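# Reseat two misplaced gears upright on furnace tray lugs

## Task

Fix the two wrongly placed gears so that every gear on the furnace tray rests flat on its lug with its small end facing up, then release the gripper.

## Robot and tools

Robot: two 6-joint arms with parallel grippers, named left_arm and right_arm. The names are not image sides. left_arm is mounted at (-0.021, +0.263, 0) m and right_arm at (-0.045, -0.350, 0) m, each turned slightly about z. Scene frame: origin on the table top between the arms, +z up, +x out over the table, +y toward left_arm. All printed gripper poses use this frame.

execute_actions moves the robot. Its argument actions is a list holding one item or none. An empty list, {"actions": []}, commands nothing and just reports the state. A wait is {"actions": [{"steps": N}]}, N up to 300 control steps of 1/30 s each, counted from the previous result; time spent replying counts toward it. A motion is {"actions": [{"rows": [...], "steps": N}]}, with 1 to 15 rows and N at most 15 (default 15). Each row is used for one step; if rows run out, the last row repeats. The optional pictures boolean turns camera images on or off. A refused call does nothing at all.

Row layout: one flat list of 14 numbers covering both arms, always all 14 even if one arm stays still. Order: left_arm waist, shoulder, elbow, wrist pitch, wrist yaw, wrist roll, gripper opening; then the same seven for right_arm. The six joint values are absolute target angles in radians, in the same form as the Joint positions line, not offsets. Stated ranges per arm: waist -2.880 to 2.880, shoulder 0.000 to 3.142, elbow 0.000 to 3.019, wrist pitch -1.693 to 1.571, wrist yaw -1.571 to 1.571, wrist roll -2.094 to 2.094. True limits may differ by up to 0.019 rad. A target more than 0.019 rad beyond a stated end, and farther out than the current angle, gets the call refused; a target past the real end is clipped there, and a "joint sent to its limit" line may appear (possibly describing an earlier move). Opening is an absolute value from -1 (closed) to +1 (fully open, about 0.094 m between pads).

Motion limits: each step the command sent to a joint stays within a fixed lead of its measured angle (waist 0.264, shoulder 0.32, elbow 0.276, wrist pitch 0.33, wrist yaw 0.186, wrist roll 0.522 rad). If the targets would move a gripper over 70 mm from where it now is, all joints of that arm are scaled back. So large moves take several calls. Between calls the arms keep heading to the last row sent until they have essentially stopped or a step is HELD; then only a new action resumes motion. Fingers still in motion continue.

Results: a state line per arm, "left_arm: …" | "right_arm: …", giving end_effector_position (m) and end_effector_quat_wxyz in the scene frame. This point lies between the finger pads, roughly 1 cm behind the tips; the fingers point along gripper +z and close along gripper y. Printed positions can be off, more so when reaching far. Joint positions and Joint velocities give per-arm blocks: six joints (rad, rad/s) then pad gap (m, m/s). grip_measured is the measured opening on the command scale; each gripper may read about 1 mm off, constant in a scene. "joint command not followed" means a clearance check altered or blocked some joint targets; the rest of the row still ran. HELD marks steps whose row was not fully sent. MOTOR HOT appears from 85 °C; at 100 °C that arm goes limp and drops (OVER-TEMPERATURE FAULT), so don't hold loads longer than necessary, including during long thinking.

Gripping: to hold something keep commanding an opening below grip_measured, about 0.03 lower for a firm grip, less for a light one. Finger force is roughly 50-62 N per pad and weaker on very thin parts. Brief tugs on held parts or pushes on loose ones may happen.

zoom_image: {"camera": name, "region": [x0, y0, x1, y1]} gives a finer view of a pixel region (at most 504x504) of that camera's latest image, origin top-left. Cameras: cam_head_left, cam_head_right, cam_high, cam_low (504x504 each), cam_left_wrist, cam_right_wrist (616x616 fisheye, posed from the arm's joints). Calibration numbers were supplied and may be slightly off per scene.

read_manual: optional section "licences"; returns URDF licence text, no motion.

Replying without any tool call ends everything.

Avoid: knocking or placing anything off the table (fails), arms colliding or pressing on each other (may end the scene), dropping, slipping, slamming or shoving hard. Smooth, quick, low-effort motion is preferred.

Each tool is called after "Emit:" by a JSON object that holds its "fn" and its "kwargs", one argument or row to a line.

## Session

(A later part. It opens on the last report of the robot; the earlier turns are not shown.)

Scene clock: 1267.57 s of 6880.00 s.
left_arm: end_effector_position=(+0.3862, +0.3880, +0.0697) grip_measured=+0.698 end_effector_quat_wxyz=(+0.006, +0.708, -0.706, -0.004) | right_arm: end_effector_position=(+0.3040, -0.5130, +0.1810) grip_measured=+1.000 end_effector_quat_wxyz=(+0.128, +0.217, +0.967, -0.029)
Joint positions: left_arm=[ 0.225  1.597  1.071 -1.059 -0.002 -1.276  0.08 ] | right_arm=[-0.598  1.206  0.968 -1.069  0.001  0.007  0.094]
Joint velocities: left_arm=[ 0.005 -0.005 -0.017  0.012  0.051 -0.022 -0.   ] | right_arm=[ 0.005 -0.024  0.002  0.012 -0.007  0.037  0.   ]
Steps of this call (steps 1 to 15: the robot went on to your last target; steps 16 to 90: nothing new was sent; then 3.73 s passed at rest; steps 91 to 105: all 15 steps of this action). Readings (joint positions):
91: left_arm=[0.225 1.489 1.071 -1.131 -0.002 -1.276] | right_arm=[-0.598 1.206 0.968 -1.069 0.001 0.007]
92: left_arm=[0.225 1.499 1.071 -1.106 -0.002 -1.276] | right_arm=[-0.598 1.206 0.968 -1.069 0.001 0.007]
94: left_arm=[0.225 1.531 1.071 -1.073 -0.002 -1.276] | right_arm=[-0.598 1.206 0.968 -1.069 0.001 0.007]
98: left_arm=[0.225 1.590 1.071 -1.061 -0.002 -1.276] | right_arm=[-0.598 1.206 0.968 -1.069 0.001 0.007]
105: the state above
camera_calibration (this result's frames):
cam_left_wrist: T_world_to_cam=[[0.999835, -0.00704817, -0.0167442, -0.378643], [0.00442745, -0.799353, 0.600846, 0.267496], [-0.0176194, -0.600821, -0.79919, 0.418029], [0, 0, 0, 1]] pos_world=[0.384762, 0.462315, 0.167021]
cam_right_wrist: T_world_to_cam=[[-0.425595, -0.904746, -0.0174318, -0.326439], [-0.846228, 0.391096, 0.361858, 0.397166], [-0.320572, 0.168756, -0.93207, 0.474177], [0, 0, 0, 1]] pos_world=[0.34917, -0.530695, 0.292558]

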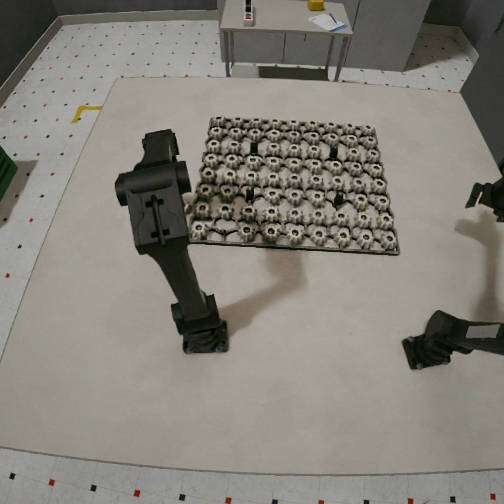

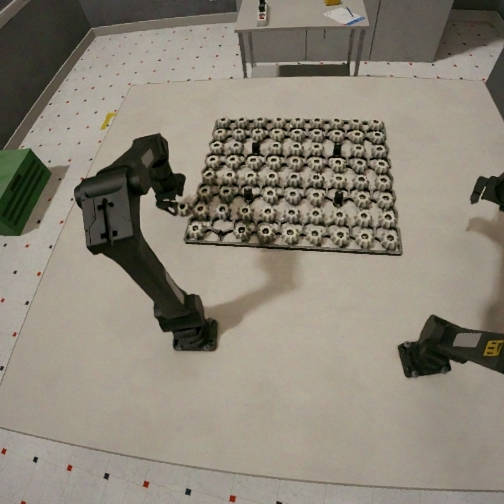

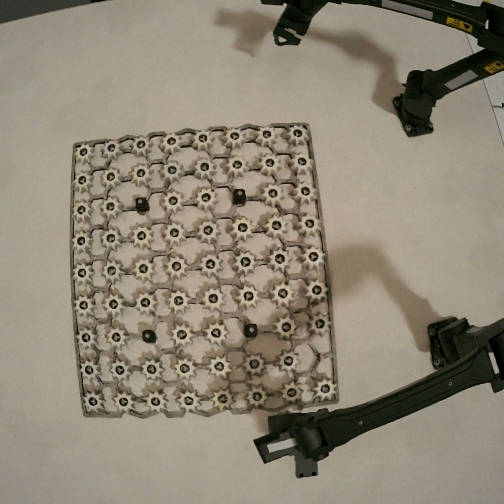

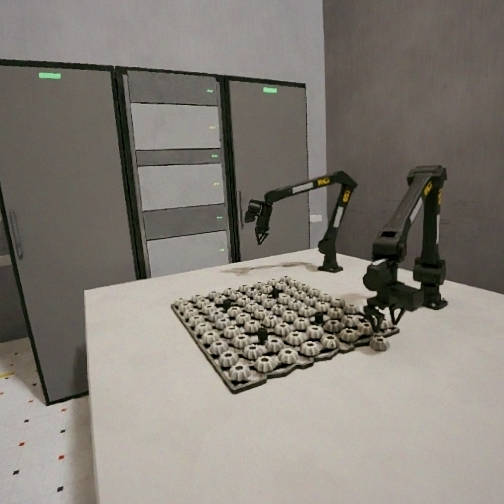

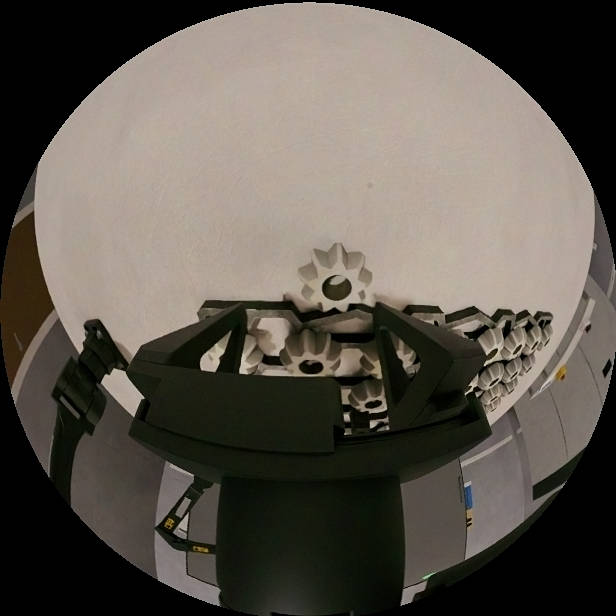

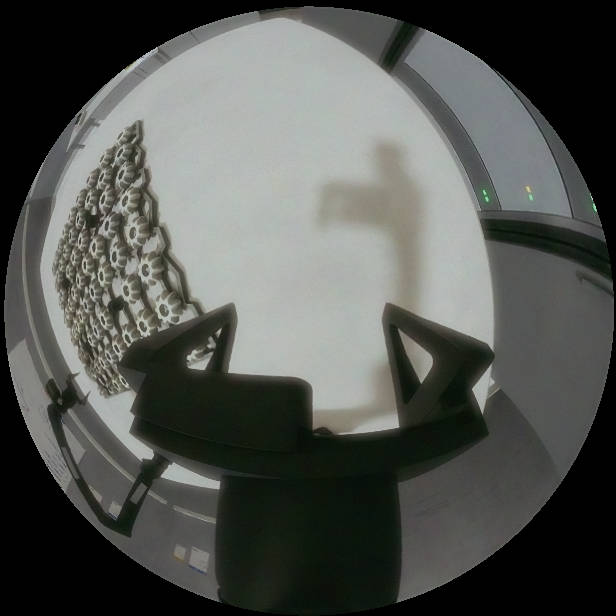

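Emit:
{"fn": "execute_actions", "kwargs": {
  "actions": [
    {"rows":[[0.215,1.652,1.12,-0.99,0,-1.28,0.9,-0.6,1.2,1.0,-1.08,0,0,1]],"steps":15}
  ],
  "pictures": false
}}

Emit:
{"fn": "execute_actions", "kwargs": {
  "actions": [
    {"rows":[[0.215,1.715,1.045,-0.91,0,-1.28,0.9,-0.6,1.2,1.0,-1.08,0,0,1]],"steps":15}
  ],
  "pictures": false
}}

Scene clock: 1283.30 s of 6880.00 s.
left_arm: end_effector_position=(+0.3991, +0.3920, +0.0531) grip_measured=+0.898 end_effector_quat_wxyz=(-0.003, +0.708, -0.706, +0.001) | right_arm: end_effector_position=(+0.3040, -0.5130, +0.1810) grip_measured=+1.000 end_effector_quat_wxyz=(+0.128, +0.217, +0.967, -0.029)
Joint positions: left_arm=[ 0.225  1.64   1.075 -1.    -0.002 -1.276  0.089] | right_arm=[-0.598  1.206  0.968 -1.069  0.001  0.007  0.094]
Joint velocities: left_arm=[ 0.005  0.005  0.002 -0.002 -0.081 -0.022  0.001] | right_arm=[ 0.005 -0.005 -0.017  0.002  0.007 -0.037  0.   ]
Steps of this call (steps 1 to 15: the robot went on to your last target; steps 16 to 90: nothing new was sent; then 12.23 s passed at rest; steps 91 to 105: all 15 steps of this action). Readings (joint positions):
91: left_arm=[0.225 1.599 1.071 -1.050 -0.002 -1.276] | right_arm=[-0.598 1.206 0.968 -1.069 0.001 0.007]
92: left_arm=[0.225 1.602 1.071 -1.033 -0.002 -1.276] | right_arm=[-0.598 1.206 0.968 -1.069 0.001 0.007]
94: left_arm=[0.225 1.616 1.074 -1.009 -0.002 -1.276] | right_arm=[-0.598 1.206 0.968 -1.069 0.001 0.007]
98: left_arm=[0.225 1.637 1.075 -1.000 -0.002 -1.276] | right_arm=[-0.598 1.206 0.968 -1.069 0.001 0.007]
105: the state above

Scene clock: 1283.80 s of 6880.00 s.
left_arm: end_effector_position=(+0.3996, +0.3921, +0.0154) grip_measured=+0.898 end_effector_quat_wxyz=(+0.004, +0.708, -0.706, -0.003) | right_arm: end_effector_position=(+0.3040, -0.5130, +0.1810) grip_measured=+1.000 end_effector_quat_wxyz=(+0.128, +0.217, +0.967, -0.029)
Joint positions: left_arm=[ 0.225  1.71   1.048 -0.919 -0.002 -1.276  0.089] | right_arm=[-0.598  1.206  0.968 -1.069  0.001  0.007  0.094]
Joint velocities: left_arm=[-0.005 -0.005 -0.007 -0.007 -0.095  0.022  0.001] | right_arm=[-0.005 -0.005 -0.012  0.002 -0.051 -0.007  0.   ]
Steps of this call (steps 1 to 15: all 15 steps of this action). Readings (joint positions):
1: left_arm=[0.225 1.643 1.072 -0.986 -0.002 -1.276] | right_arm=[-0.598 1.206 0.968 -1.069 0.001 0.007]
2: left_arm=[0.225 1.647 1.069 -0.961 -0.002 -1.276] | right_arm=[-0.598 1.206 0.968 -1.069 0.001 0.007]
4: left_arm=[0.225 1.668 1.065 -0.932 -0.002 -1.276] | right_arm=[-0.598 1.206 0.968 -1.069 0.001 0.007]
8: left_arm=[0.225 1.704 1.053 -0.920 -0.002 -1.276] | right_arm=[-0.598 1.206 0.968 -1.069 0.001 0.007]
15: the state above

Emit:
{"fn": "execute_actions", "kwargs": {
  "actions": [
    {"rows":[[0.225,1.71,1.048,-0.91,0,-1.28,-0.2,-0.6,1.2,1.0,-1.08,0,0,1]],"steps":15}
  ],
  "pictures": false
}}

Emit:
{"fn": "execute_actions", "kwargs": {
  "actions": [
    {"rows":[[0.225,1.63,1.13,-1.01,0,-1.28,-0.2,-0.6,1.2,1.0,-1.08,0,0,1]],"steps":15}
  ],
  "pictures": false
}}

Emit:
{"fn": "execute_actions", "kwargs": {
  "actions": [
    {"rows":[[0.225,1.5,1.1,-1.15,0,-1.28,-0.2,-0.6,1.2,1.0,-1.08,0,0,1]],"steps":15}
  ],
  "pictures": false
}}

Scene clock: 1294.83 s of 6880.00 s.
left_arm: end_effector_position=(+0.4006, +0.3923, +0.0154) grip_measured=+0.203 end_effector_quat_wxyz=(+0.003, +0.708, -0.706, -0.002) | right_arm: end_effector_position=(+0.3040, -0.5130, +0.1810) grip_measured=+1.000 end_effector_quat_wxyz=(+0.128, +0.217, +0.967, -0.029)
Joint positions: left_arm=[ 0.225  1.71   1.048 -0.915 -0.001 -1.277  0.056] | right_arm=[-0.598  1.206  0.968 -1.069  0.001  0.007  0.094]
Joint velocities: left_arm=[ 0.015 -0.005  0.002  0.012  0.022 -0.051 -0.   ] | right_arm=[-0.015  0.015  0.002  0.002 -0.037 -0.007  0.   ]
Steps of this call (steps 1 to 15: the robot went on to your last target; steps 16 to 90: nothing new was sent; then 7.53 s passed at rest; steps 91 to 105: all 15 steps of this action). Readings (joint positions):
91: left_arm=[0.225 1.710 1.048 -0.919 -0.002 -1.276] | right_arm=[-0.598 1.206 0.968 -1.069 0.001 0.007]
92: left_arm=[0.225 1.710 1.048 -0.918 -0.001 -1.276] | right_arm=[-0.598 1.206 0.968 -1.069 0.001 0.007]
94: left_arm=[0.225 1.710 1.048 -0.916 -0.001 -1.277] | right_arm=[-0.598 1.206 0.968 -1.069 0.001 0.007]
98: left_arm=[0.225 1.710 1.048 -0.915 -0.001 -1.277] | right_arm=[-0.598 1.206 0.968 -1.069 0.001 0.007]
105: the state above

Scene clock: 1295.33 s of 6880.00 s.
left_arm: end_effector_position=(+0.3959, +0.3909, +0.0461) grip_measured=+0.203 end_effector_quat_wxyz=(+0.006, +0.708, -0.706, -0.004) | right_arm: end_effector_position=(+0.3040, -0.5130, +0.1810) grip_measured=+1.000 end_effector_quat_wxyz=(+0.128, +0.217, +0.967, -0.029)
Joint positions: left_arm=[ 0.225  1.654  1.071 -1.001 -0.001 -1.277  0.056] | right_arm=[-0.598  1.206  0.968 -1.069  0.001  0.007  0.094]
Joint velocities: left_arm=[-0.015 -0.015 -0.022  0.012 -0.037 -0.037 -0.   ] | right_arm=[-0.005 -0.005 -0.012 -0.027 -0.022  0.066  0.   ]
Steps of this call (steps 1 to 15: all 15 steps of this action). Readings (joint positions):
1: left_arm=[0.225 1.707 1.052 -0.928 -0.001 -1.277] | right_arm=[-0.598 1.206 0.968 -1.069 0.001 0.007]
2: left_arm=[0.225 1.705 1.055 -0.954 -0.001 -1.277] | right_arm=[-0.598 1.206 0.968 -1.069 0.001 0.007]
4: left_arm=[0.225 1.689 1.057 -0.986 -0.001 -1.277] | right_arm=[-0.598 1.206 0.968 -1.069 0.001 0.007]
8: left_arm=[0.225 1.660 1.061 -1.001 -0.001 -1.277] | right_arm=[-0.598 1.206 0.968 -1.069 0.001 0.007]
15: the state above

Scene clock: 1295.83 s of 6880.00 s.
left_arm: end_effector_position=(+0.3702, +0.3830, +0.1094) grip_measured=+0.203 end_effector_quat_wxyz=(-0.001, +0.708, -0.706, -0.000) | right_arm: end_effector_position=(+0.3040, -0.5130, +0.1810) grip_measured=+1.000 end_effector_quat_wxyz=(+0.128, +0.217, +0.967, -0.029)
Joint positions: left_arm=[ 0.225  1.496  1.07  -1.142 -0.001 -1.277  0.056] | right_arm=[-0.598  1.206  0.968 -1.069  0.001  0.007  0.094]
Joint velocities: left_arm=[ 0.005 -0.024 -0.007  0.002 -0.007  0.037  0.   ] | right_arm=[-0.005 -0.015 -0.032  0.022 -0.051 -0.022  0.   ]
Steps of this call (steps 1 to 15: all 15 steps of this action). Readings (joint positions):
1: left_arm=[0.225 1.648 1.071 -1.019 -0.001 -1.277] | right_arm=[-0.598 1.206 0.968 -1.069 0.001 0.007]
2: left_arm=[0.225 1.637 1.070 -1.054 -0.001 -1.277] | right_arm=[-0.598 1.206 0.968 -1.069 0.001 0.007]
4: left_arm=[0.225 1.597 1.070 -1.117 -0.001 -1.277] | right_arm=[-0.598 1.206 0.968 -1.069 0.001 0.007]
8: left_arm=[0.225 1.513 1.070 -1.139 -0.001 -1.277] | right_arm=[-0.598 1.206 0.968 -1.069 0.001 0.007]
15: the state above

Emit:
{"fn": "execute_actions", "kwargs": {
  "actions": [
    {"rows":[[0.05,1.38,0.98,-1.15,0,-1.0,-0.2,-0.6,1.2,1.0,-1.08,0,0,1]],"steps":15}
  ],
  "pictures": false
}}

Emit:
{"fn": "execute_actions", "kwargs": {
  "actions": [
    {"rows":[[-0.13,1.325,0.853,-1.075,0,-0.85,-0.2,-0.6,1.2,1.0,-1.08,0,0,1]],"steps":15}
  ],
  "pictures": false
}}

Emit:
{"fn": "execute_actions", "kwargs": {
  "actions": [
    {"steps":20}
  ]
}}

Scene clock: 1307.07 s of 6880.00 s.
left_arm: end_effector_position=(+0.3456, +0.3056, +0.1102) grip_measured=+0.203 end_effector_quat_wxyz=(-0.004, -0.540, +0.842, +0.001) | right_arm: end_effector_position=(+0.3040, -0.5130, +0.1810) grip_measured=+1.000 end_effector_quat_wxyz=(+0.128, +0.217, +0.967, -0.029)
Joint positions: left_arm=[ 0.044  1.399  0.97  -1.149  0.001 -1.024  0.057] | right_arm=[-0.598  1.206  0.968 -1.069  0.001  0.007  0.094]
Joint velocities: left_arm=[ 0.103  0.005 -0.017  0.002  0.007  0.051 -0.001] | right_arm=[-0.005 -0.005 -0.002  0.007 -0.007 -0.066  0.   ]
Steps of this call (steps 1 to 15: the robot went on to your last target; steps 16 to 90: nothing new was sent; then 7.73 s passed at rest; steps 91 to 105: all 15 steps of this action). Readings (joint positions):
91: left_arm=[0.215 1.491 1.061 -1.140 -0.006 -1.243] | right_arm=[-0.598 1.206 0.968 -1.069 0.001 0.007]
92: left_arm=[0.197 1.478 1.043 -1.136 -0.011 -1.201] | right_arm=[-0.598 1.206 0.968 -1.069 0.001 0.007]
94: left_arm=[0.127 1.442 0.998 -1.138 -0.007 -1.134] | right_arm=[-0.598 1.206 0.968 -1.069 0.001 0.007]
98: left_arm=[0.019 1.404 0.970 -1.149 0.006 -1.063] | right_arm=[-0.598 1.206 0.968 -1.069 0.001 0.007]
105: the state above

Scene clock: 1307.57 s of 6880.00 s.
left_arm: end_effector_position=(+0.3105, +0.2419, +0.0822) grip_measured=+0.203 end_effector_quat_wxyz=(-0.011, -0.393, +0.919, +0.005) | right_arm: end_effector_position=(+0.3040, -0.5130, +0.1810) grip_measured=+1.000 end_effector_quat_wxyz=(+0.128, +0.217, +0.967, -0.029)
Joint positions: left_arm=[-0.135  1.35   0.839 -1.083  0.001 -0.871  0.057] | right_arm=[-0.598  1.206  0.968 -1.069  0.001  0.007  0.094]
Joint velocities: left_arm=[ 0.015 -0.005 -0.012  0.002  0.022  0.066 -0.   ] | right_arm=[-0.005 -0.005 -0.007 -0.007  0.007  0.007  0.   ]
Steps of this call (steps 1 to 15: all 15 steps of this action). Readings (joint positions):
1: left_arm=[0.035 1.395 0.956 -1.134 -0.006 -1.001] | right_arm=[-0.598 1.206 0.968 -1.069 0.001 0.007]
2: left_arm=[0.013 1.382 0.931 -1.104 -0.013 -0.974] | right_arm=[-0.598 1.206 0.968 -1.069 0.001 0.007]
4: left_arm=[-0.064 1.359 0.878 -1.086 -0.006 -0.935] | right_arm=[-0.598 1.206 0.968 -1.069 0.001 0.007]
8: left_arm=[-0.161 1.350 0.839 -1.086 0.006 -0.892] | right_arm=[-0.598 1.206 0.968 -1.069 0.001 0.007]
15: the state above

Scene clock: 1308.23 s of 6880.00 s.
left_arm: end_effector_position=(+0.3105, +0.2421, +0.0822) grip_measured=+0.203 end_effector_quat_wxyz=(-0.011, -0.391, +0.920, +0.005) | right_arm: end_effector_position=(+0.3040, -0.5130, +0.1810) grip_measured=+1.000 end_effector_quat_wxyz=(+0.128, +0.217, +0.967, -0.029)
Joint positions: left_arm=[-0.134  1.35   0.839 -1.083  0.001 -0.865  0.057] | right_arm=[-0.598  1.206  0.968 -1.069  0.001  0.007  0.094]
Joint velocities: left_arm=[-0.005  0.005 -0.007  0.002  0.066 -0.007 -0.001] | right_arm=[-0.005 -0.015  0.002 -0.007  0.007 -0.051  0.   ]
Steps of this call (steps 1 to 15: the robot went on to your last target; steps 16 to 20: nothing new was sent). Readings (joint positions):
1: left_arm=[-0.134 1.350 0.839 -1.083 0.001 -0.869] | right_arm=[-0.598 1.206 0.968 -1.069 0.001 0.007]
2: left_arm=[-0.134 1.350 0.839 -1.083 0.001 -0.869] | right_arm=[-0.598 1.206 0.968 -1.069 0.001 0.007]
4: left_arm=[-0.134 1.350 0.839 -1.083 0.001 -0.867] | right_arm=[-0.598 1.206 0.968 -1.069 0.001 0.007]
8: left_arm=[-0.134 1.350 0.839 -1.083 0.001 -0.866] | right_arm=[-0.598 1.206 0.968 -1.069 0.001 0.007]
20: the state above
All arms were judged still, so your last target was given up. Only a new action makes them travel on or press farther. Fingers that are still opening or closing keep moving.
camera_calibration (this result's frames):
cam_left_wrist: T_world_to_cam=[[0.712352, -0.70155, -0.0195751, -0.0460606], [-0.546608, -0.572087, 0.611504, 0.258939], [-0.440199, -0.424906, -0.790999, 0.426926], [0, 0, 0, 1]] pos_world=[0.362282, 0.297225, 0.178455]
cam_right_wrist: T_world_to_cam=[[-0.425595, -0.904746, -0.0174318, -0.326439], [-0.846228, 0.391096, 0.361858, 0.397166], [-0.320572, 0.168756, -0.93207, 0.474177], [0, 0, 0, 1]] pos_world=[0.34917, -0.530695, 0.292558]

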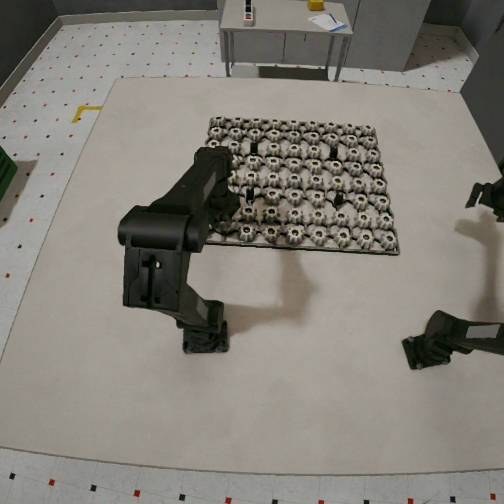

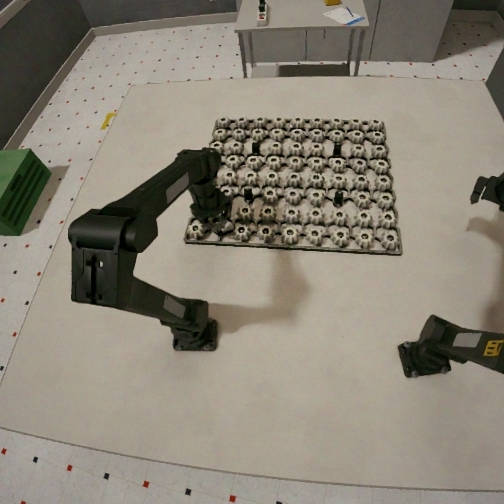

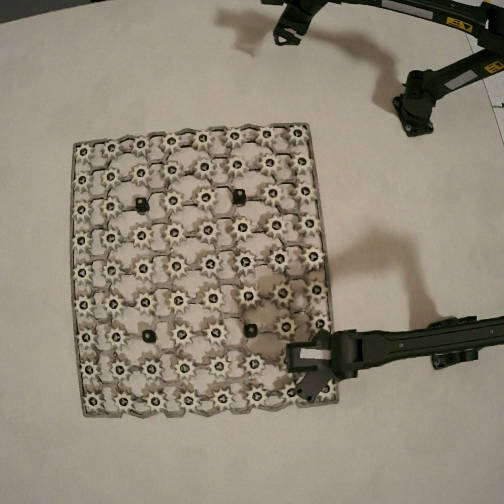

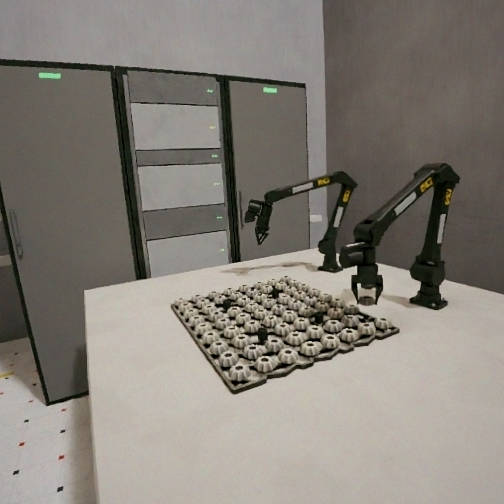

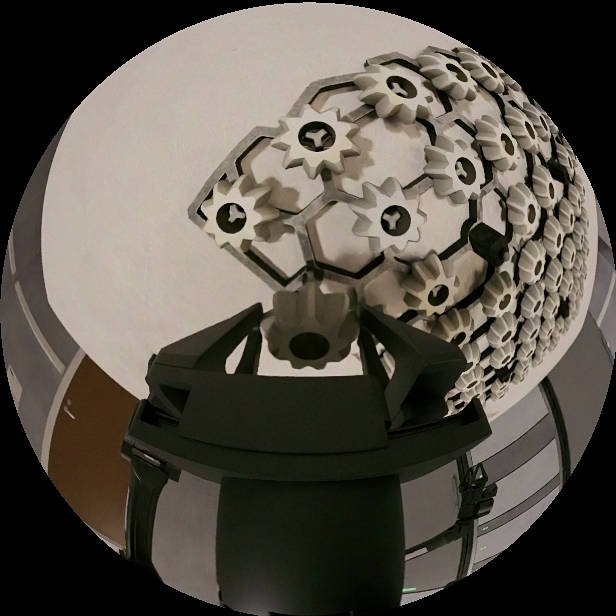

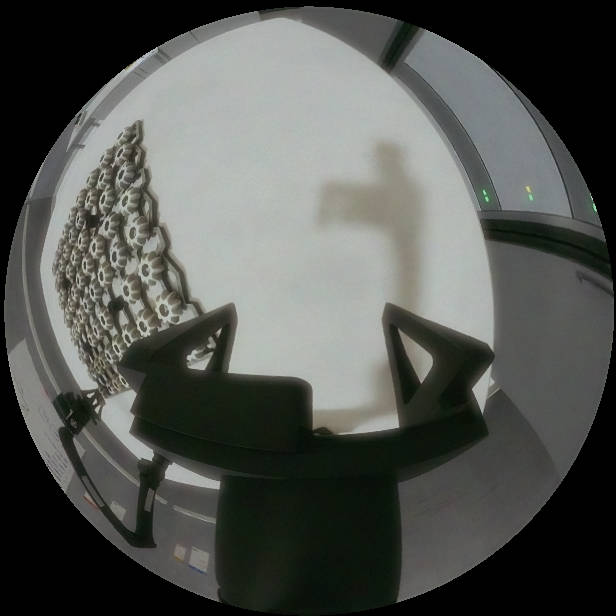

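Emit:
{"fn": "execute_actions", "kwargs": {
  "actions": [
    {"rows":[[-0.134,1.368,0.788,-0.981,0,-0.865,-0.2,-0.6,1.2,1.0,-1.08,0,0,1]],"steps":15}
  ],
  "pictures": false
}}

Emit:
{"fn": "execute_actions", "kwargs": {
  "actions": [
    {"rows":[[-0.134,1.397,0.766,-0.933,0,-0.865,-0.2,-0.6,1.2,1.0,-1.08,0,0,1]],"steps":15}
  ]
}}

Scene clock: 1329.80 s of 6880.00 s.
left_arm: end_effector_position=(+0.3067, +0.2424, +0.0576) grip_measured=+0.203 end_effector_quat_wxyz=(-0.003, -0.391, +0.920, +0.001) | right_arm: end_effector_position=(+0.3040, -0.5130, +0.1810) grip_measured=+1.000 end_effector_quat_wxyz=(+0.128, +0.217, +0.967, -0.029)
Joint positions: left_arm=[-0.134  1.369  0.781 -0.99   0.001 -0.865  0.057] | right_arm=[-0.598  1.206  0.968 -1.069  0.001  0.007  0.094]
Joint velocities: left_arm=[-0.015 -0.005 -0.002  0.017  0.037  0.007 -0.   ] | right_arm=[-0.005  0.024 -0.012 -0.002  0.007  0.037  0.   ]
Steps of this call (steps 1 to 90: nothing new was sent; then 18.07 s passed at rest; steps 91 to 105: all 15 steps of this action). Readings (joint positions):
91: left_arm=[-0.134 1.350 0.832 -1.067 0.001 -0.865] | right_arm=[-0.598 1.206 0.968 -1.069 0.001 0.007]
92: left_arm=[-0.134 1.350 0.822 -1.036 0.001 -0.865] | right_arm=[-0.598 1.206 0.968 -1.069 0.001 0.007]
94: left_arm=[-0.134 1.357 0.801 -1.001 0.001 -0.865] | right_arm=[-0.598 1.206 0.968 -1.069 0.001 0.007]
98: left_arm=[-0.134 1.368 0.782 -0.994 0.001 -0.865] | right_arm=[-0.598 1.206 0.968 -1.069 0.001 0.007]
105: the state above

Scene clock: 1330.30 s of 6880.00 s.
left_arm: end_effector_position=(+0.3115, +0.2425, +0.0473) grip_measured=+0.203 end_effector_quat_wxyz=(+0.004, -0.391, +0.920, -0.001) | right_arm: end_effector_position=(+0.3040, -0.5130, +0.1810) grip_measured=+1.000 end_effector_quat_wxyz=(+0.128, +0.217, +0.967, -0.029)
Joint positions: left_arm=[-0.134  1.39   0.77  -0.941 -0.001 -0.865  0.057] | right_arm=[-0.598  1.206  0.968 -1.069  0.001  0.007  0.094]
Joint velocities: left_arm=[ 0.005 -0.005  0.002 -0.007 -0.037  0.022 -0.001] | right_arm=[ 0.005  0.005  0.017  0.007  0.037 -0.022  0.   ]
Steps of this call (steps 1 to 15: all 15 steps of this action). Readings (joint positions):
1: left_arm=[-0.134 1.370 0.779 -0.983 0.001 -0.865] | right_arm=[-0.598 1.206 0.968 -1.069 0.001 0.007]
2: left_arm=[-0.134 1.372 0.776 -0.968 0.001 -0.865] | right_arm=[-0.598 1.206 0.968 -1.069 0.001 0.007]
4: left_arm=[-0.134 1.381 0.771 -0.950 0.001 -0.865] | right_arm=[-0.598 1.206 0.968 -1.069 0.001 0.007]
8: left_arm=[-0.134 1.390 0.770 -0.942 -0.001 -0.865] | right_arm=[-0.598 1.206 0.968 -1.069 0.001 0.007]
15: the state above
camera_calibration (this result's frames):
cam_left_wrist: T_world_to_cam=[[0.712603, -0.701559, 0.00337827, -0.0484316], [-0.566199, -0.572256, 0.593247, 0.288039], [-0.414265, -0.424662, -0.805013, 0.392477], [0, 0, 0, 1]] pos_world=[0.360189, 0.297524, 0.145235]
cam_right_wrist: T_world_to_cam=[[-0.425595, -0.904746, -0.0174318, -0.326439], [-0.846228, 0.391096, 0.361858, 0.397166], [-0.320572, 0.168756, -0.93207, 0.474177], [0, 0, 0, 1]] pos_world=[0.34917, -0.530695, 0.292558]

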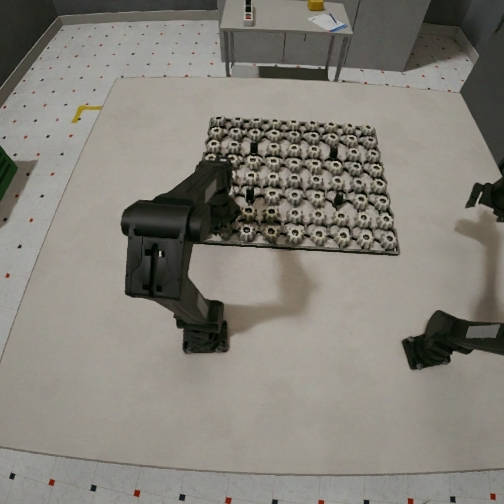

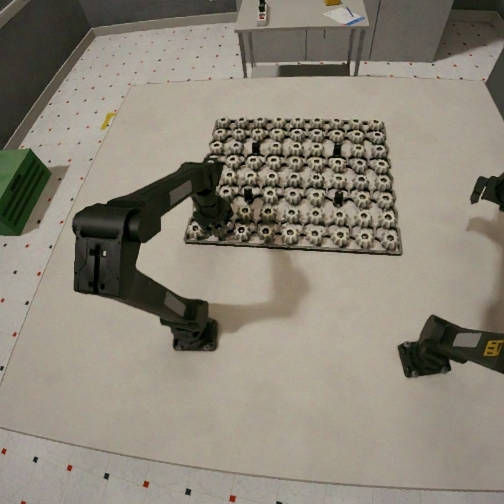

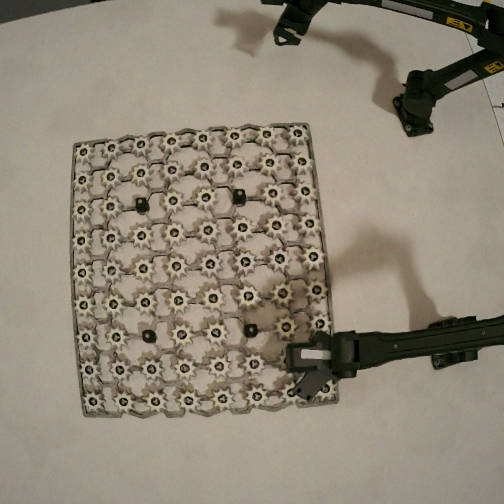

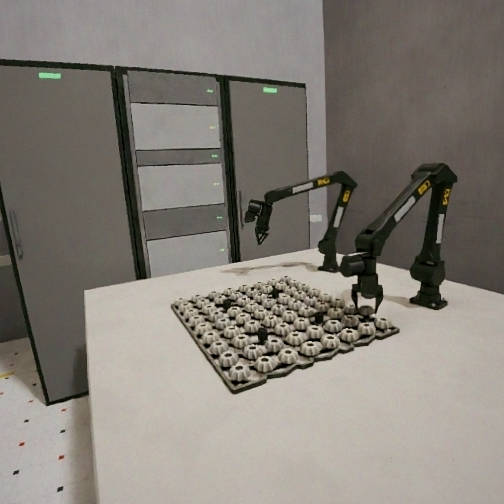

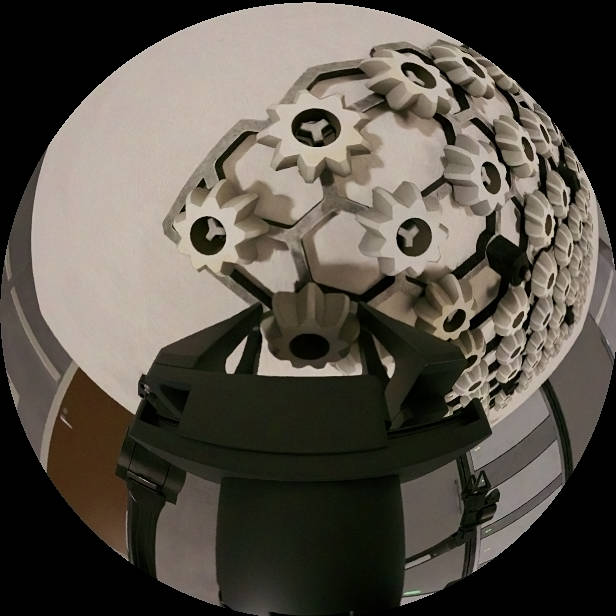

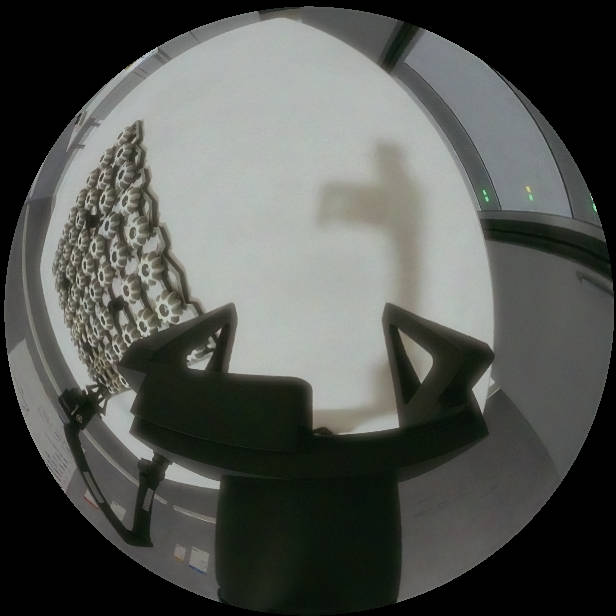

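Emit:
{"fn": "execute_actions", "kwargs": {
  "actions": [
    {"rows":[[-0.134,1.428,0.745,-0.885,0,-0.865,-0.2,-0.6,1.2,1.0,-1.08,0,0,1]],"steps":15}
  ],
  "pictures": false
}}

Scene clock: 1336.07 s of 6880.00 s.
left_arm: end_effector_position=(+0.3135, +0.2435, +0.0319) grip_measured=+0.203 end_effector_quat_wxyz=(+0.007, -0.391, +0.920, +0.001) | right_arm: end_effector_position=(+0.3040, -0.5130, +0.1810) grip_measured=+1.000 end_effector_quat_wxyz=(+0.128, +0.217, +0.967, -0.029)
Joint positions: left_arm=[-0.134  1.423  0.753 -0.888 -0.008 -0.865  0.057] | right_arm=[-0.598  1.206  0.968 -1.069  0.001  0.007  0.094]
Joint velocities: left_arm=[-0.005 -0.005 -0.007  0.002 -0.007 -0.037 -0.001] | right_arm=[-0.005  0.005 -0.007 -0.007 -0.007  0.051  0.   ]
Steps of this call (steps 1 to 15: the robot went on to your last target; steps 16 to 90: nothing new was sent; then 2.27 s passed at rest; steps 91 to 105: all 15 steps of this action). Readings (joint positions):
91: left_arm=[-0.134 1.391 0.767 -0.934 -0.001 -0.865] | right_arm=[-0.598 1.206 0.968 -1.069 0.001 0.007]
92: left_arm=[-0.134 1.394 0.763 -0.918 -0.002 -0.865] | right_arm=[-0.598 1.206 0.968 -1.069 0.001 0.007]
94: left_arm=[-0.134 1.405 0.756 -0.900 -0.005 -0.865] | right_arm=[-0.598 1.206 0.968 -1.069 0.001 0.007]
98: left_arm=[-0.134 1.423 0.753 -0.889 -0.008 -0.865] | right_arm=[-0.598 1.206 0.968 -1.069 0.001 0.007]
105: the state above

Emit:
{"fn": "execute_actions", "kwargs": {
  "actions": [
    {"rows":[[-0.134,1.423,0.753,-0.89,0,-0.865,0.45,-0.6,1.2,1.0,-1.08,0,0,1]],"steps":12}
  ],
  "pictures": false
}}

Emit:
{"fn": "execute_actions", "kwargs": {
  "actions": [
    {"rows":[[-0.134,1.35,0.85,-1.0,0,-0.865,0.45,-0.6,1.2,1.0,-1.08,0,0,1]],"steps":12}
  ],
  "pictures": false
}}

Emit:
{"fn": "execute_actions", "kwargs": {
  "actions": [
    {"rows":[[0.3,1.1,0.85,-1.2,0,-0.865,0.45,-0.6,1.2,1.0,-1.08,0,0,1]],"steps":15}
  ],
  "pictures": false
}}

Emit:
{"fn": "execute_actions", "kwargs": {
  "actions": [
    {"rows":[[0.8,1.0,0.85,-1.2,0,-0.865,0.45,-0.6,1.2,1.0,-1.08,0,0,1]],"steps":15}
  ]
}}

Emit:
{"fn": "zoom_image", "kwargs": {
  "camera": "cam_high",
  "region": [60,110,350,430]
}}

Emit:
{"fn": "zoom_image", "kwargs": {
  "camera": "cam_head_right",
  "region": [170,100,420,270]
}}

Scene clock: 1353.33 s of 6880.00 s.
left_arm: end_effector_position=(+0.3134, +0.2426, +0.0319) grip_measured=+0.448 end_effector_quat_wxyz=(+0.006, -0.391, +0.920, -0.001) | right_arm: end_effector_position=(+0.3040, -0.5130, +0.1810) grip_measured=+1.000 end_effector_quat_wxyz=(+0.128, +0.217, +0.967, -0.029)
Joint positions: left_arm=[-0.134  1.423  0.753 -0.888 -0.003 -0.865  0.068] | right_arm=[-0.598  1.206  0.968 -1.069  0.001  0.007  0.094]
Joint velocities: left_arm=[ 0.005 -0.015 -0.002 -0.002  0.007 -0.022  0.   ] | right_arm=[-0.005 -0.024 -0.012 -0.012 -0.007 -0.022  0.   ]
Steps of this call (steps 1 to 15: the robot went on to your last target; steps 16 to 90: nothing new was sent; then 13.87 s passed at rest; steps 91 to 102: all 12 steps of this action). Readings (joint positions):
91: left_arm=[-0.134 1.423 0.753 -0.888 -0.007 -0.865] | right_arm=[-0.598 1.206 0.968 -1.069 0.001 0.007]
92: left_arm=[-0.134 1.423 0.753 -0.888 -0.004 -0.865] | right_arm=[-0.598 1.206 0.968 -1.069 0.001 0.007]
94: left_arm=[-0.134 1.423 0.753 -0.888 -0.003 -0.865] | right_arm=[-0.598 1.206 0.968 -1.069 0.001 0.007]
98: left_arm=[-0.134 1.423 0.753 -0.888 -0.003 -0.865] | right_arm=[-0.598 1.206 0.968 -1.069 0.001 0.007]
102: the state above

Scene clock: 1353.73 s of 6880.00 s.
left_arm: end_effector_position=(+0.3204, +0.2421, +0.0728) grip_measured=+0.448 end_effector_quat_wxyz=(+0.019, -0.391, +0.920, -0.008) | right_arm: end_effector_position=(+0.3040, -0.5130, +0.1810) grip_measured=+1.000 end_effector_quat_wxyz=(+0.128, +0.217, +0.967, -0.029)
Joint positions: left_arm=[-0.134  1.349  0.809 -0.99  -0.002 -0.865  0.068] | right_arm=[-0.598  1.206  0.968 -1.069  0.001  0.007  0.094]
Joint velocities: left_arm=[-0.015 -0.005  0.007 -0.037 -0.007 -0.081 -0.   ] | right_arm=[-0.005  0.005  0.002  0.012 -0.022 -0.037  0.   ]
Steps of this call (steps 1 to 12: all 12 steps of this action). Readings (joint positions):
1: left_arm=[-0.134 1.420 0.758 -0.907 -0.002 -0.865] | right_arm=[-0.598 1.206 0.968 -1.069 0.001 0.007]
2: left_arm=[-0.134 1.415 0.765 -0.941 -0.002 -0.865] | right_arm=[-0.598 1.206 0.968 -1.069 0.001 0.007]
4: left_arm=[-0.134 1.392 0.780 -0.976 -0.002 -0.865] | right_arm=[-0.598 1.206 0.968 -1.069 0.001 0.007]
8: left_arm=[-0.134 1.354 0.803 -0.989 -0.002 -0.865] | right_arm=[-0.598 1.206 0.968 -1.069 0.001 0.007]
12: the state above

Scene clock: 1354.23 s of 6880.00 s.
left_arm: end_effector_position=(+0.2539, +0.3766, +0.1496) grip_measured=+0.448 end_effector_quat_wxyz=(+0.052, -0.587, +0.808, -0.011) | right_arm: end_effector_position=(+0.3040, -0.5130, +0.1810) grip_measured=+1.000 end_effector_quat_wxyz=(+0.128, +0.217, +0.967, -0.029)
Joint positions: left_arm=[ 0.318  1.081  0.809 -1.192 -0.003 -0.865  0.068] | right_arm=[-0.598  1.206  0.968 -1.069  0.001  0.007  0.094]
Joint velocities: left_arm=[-0.2    0.073 -0.007 -0.002 -0.022 -0.095  0.   ] | right_arm=[-0.015  0.015  0.012 -0.012  0.037 -0.022  0.   ]
Steps of this call (steps 1 to 15: all 15 steps of this action). Readings (joint positions):
1: left_arm=[-0.125 1.343 0.809 -1.007 0.002 -0.865] | right_arm=[-0.598 1.206 0.968 -1.069 0.001 0.007]
2: left_arm=[-0.101 1.327 0.809 -1.039 0.004 -0.865] | right_arm=[-0.598 1.206 0.968 -1.069 0.001 0.007]
4: left_arm=[-0.016 1.272 0.809 -1.096 0.004 -0.865] | right_arm=[-0.598 1.206 0.968 -1.069 0.001 0.007]
8: left_arm=[0.224 1.143 0.809 -1.162 0.001 -0.865] | right_arm=[-0.598 1.206 0.968 -1.069 0.001 0.007]
15: the state above

Scene clock: 1354.73 s of 6880.00 s.
left_arm: end_effector_position=(+0.1663, +0.4913, +0.1706) grip_measured=+0.448 end_effector_quat_wxyz=(-0.091, +0.764, -0.639, -0.002) | right_arm: end_effector_position=(+0.3040, -0.5130, +0.1810) grip_measured=+1.000 end_effector_quat_wxyz=(+0.128, +0.217, +0.967, -0.029)
Joint positions: left_arm=[ 0.81   1.005  0.809 -1.192 -0.002 -0.865  0.068] | right_arm=[-0.598  1.206  0.968 -1.069  0.001  0.007  0.094]
Joint velocities: left_arm=[-0.161 -0.005 -0.002 -0.012 -0.037  0.066 -0.001] | right_arm=[-0.015  0.015 -0.002 -0.012 -0.037 -0.007  0.   ]
Steps of this call (steps 1 to 15: all 15 steps of this action). Readings (joint positions):
1: left_arm=[0.328 1.079 0.809 -1.192 0.006 -0.865] | right_arm=[-0.598 1.206 0.968 -1.069 0.001 0.007]
2: left_arm=[0.368 1.074 0.809 -1.192 0.008 -0.865] | right_arm=[-0.598 1.206 0.968 -1.069 0.001 0.007]
4: left_arm=[0.501 1.053 0.809 -1.192 0.007 -0.865] | right_arm=[-0.598 1.206 0.968 -1.069 0.001 0.007]
8: left_arm=[0.790 1.015 0.809 -1.192 -0.003 -0.865] | right_arm=[-0.598 1.206 0.968 -1.069 0.001 0.007]
15: the state above
camera_calibration (this result's frames):
cam_left_wrist: T_world_to_cam=[[0.978578, 0.15658, 0.133668, -0.258886], [0.071656, -0.867718, 0.491864, 0.331489], [0.193003, -0.471749, -0.86035, 0.468818], [0, 0, 0, 1]] pos_world=[0.139104, 0.54934, 0.274905]
cam_right_wrist: T_world_to_cam=[[-0.425595, -0.904746, -0.0174318, -0.326439], [-0.846228, 0.391096, 0.361858, 0.397166], [-0.320572, 0.168756, -0.93207, 0.474177], [0, 0, 0, 1]] pos_world=[0.34917, -0.530695, 0.292558]

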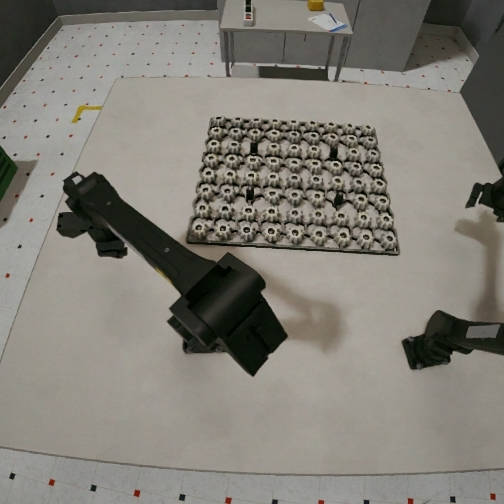

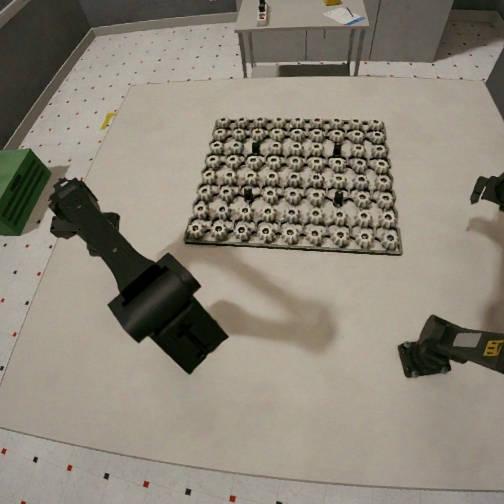

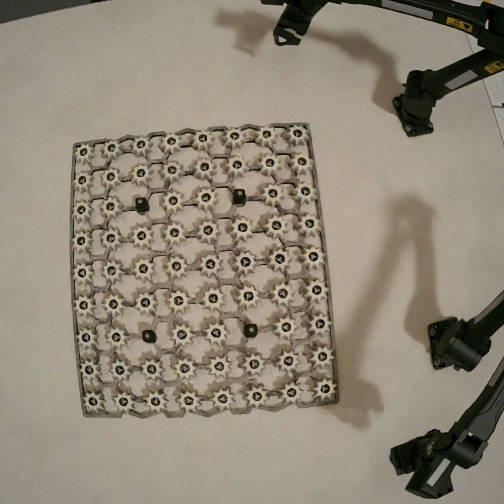

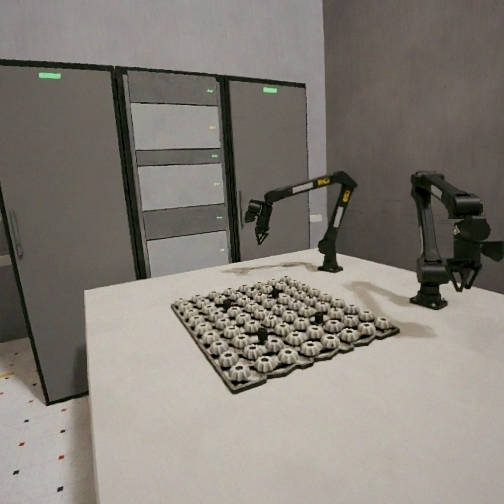

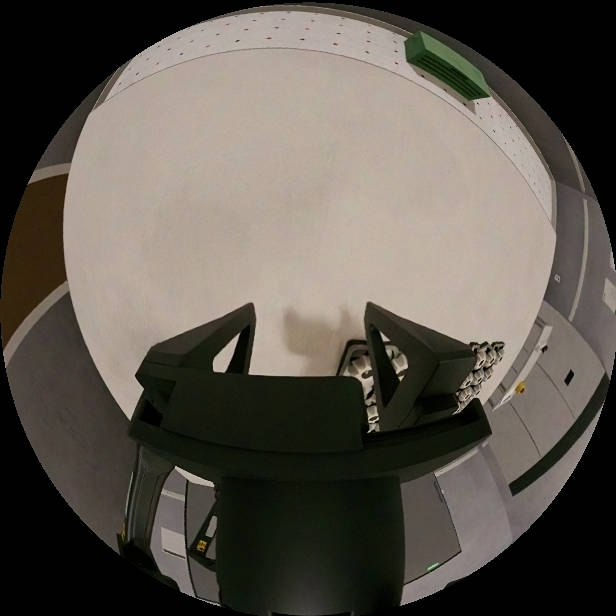

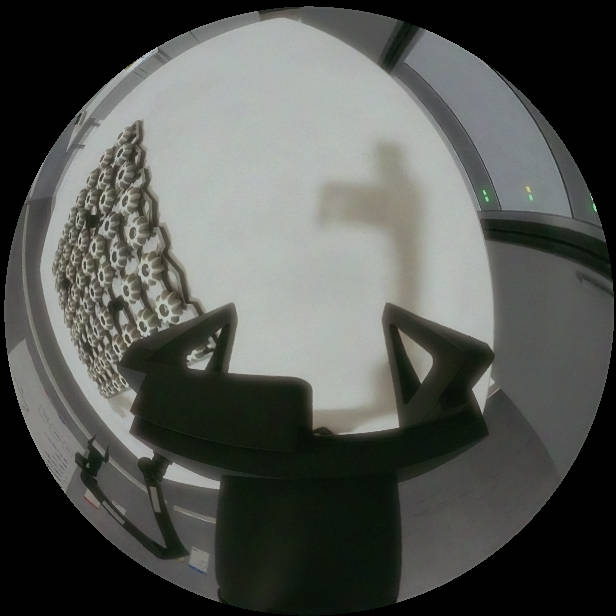

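Region (60, 110, 350, 430) of cam_high's 504x504 image, scaled by 1.575, with more detail than that image has; it fills the left 457 columns of this view, and the rest is white.

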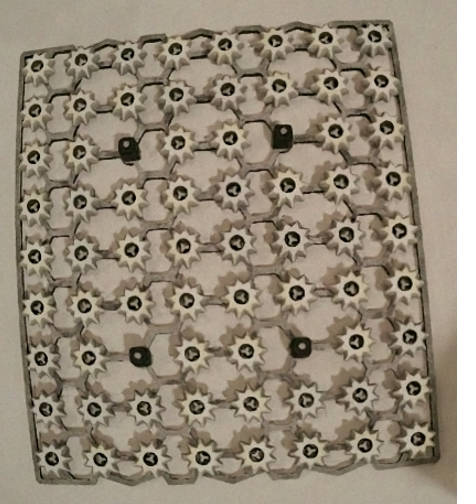

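Region (170, 100, 420, 270) of cam_head_right's 504x504 image, scaled by 2.016, with more detail than that image has; it fills the top 343 rows of this view, and the rest is white.

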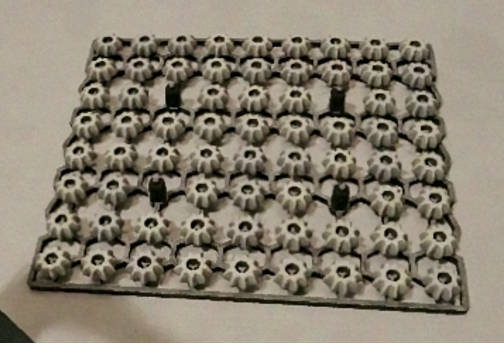

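Emit:
{"fn": "finished_scene", "kwargs": {
  "scene": 1
}}

The scene is finished: the task was done.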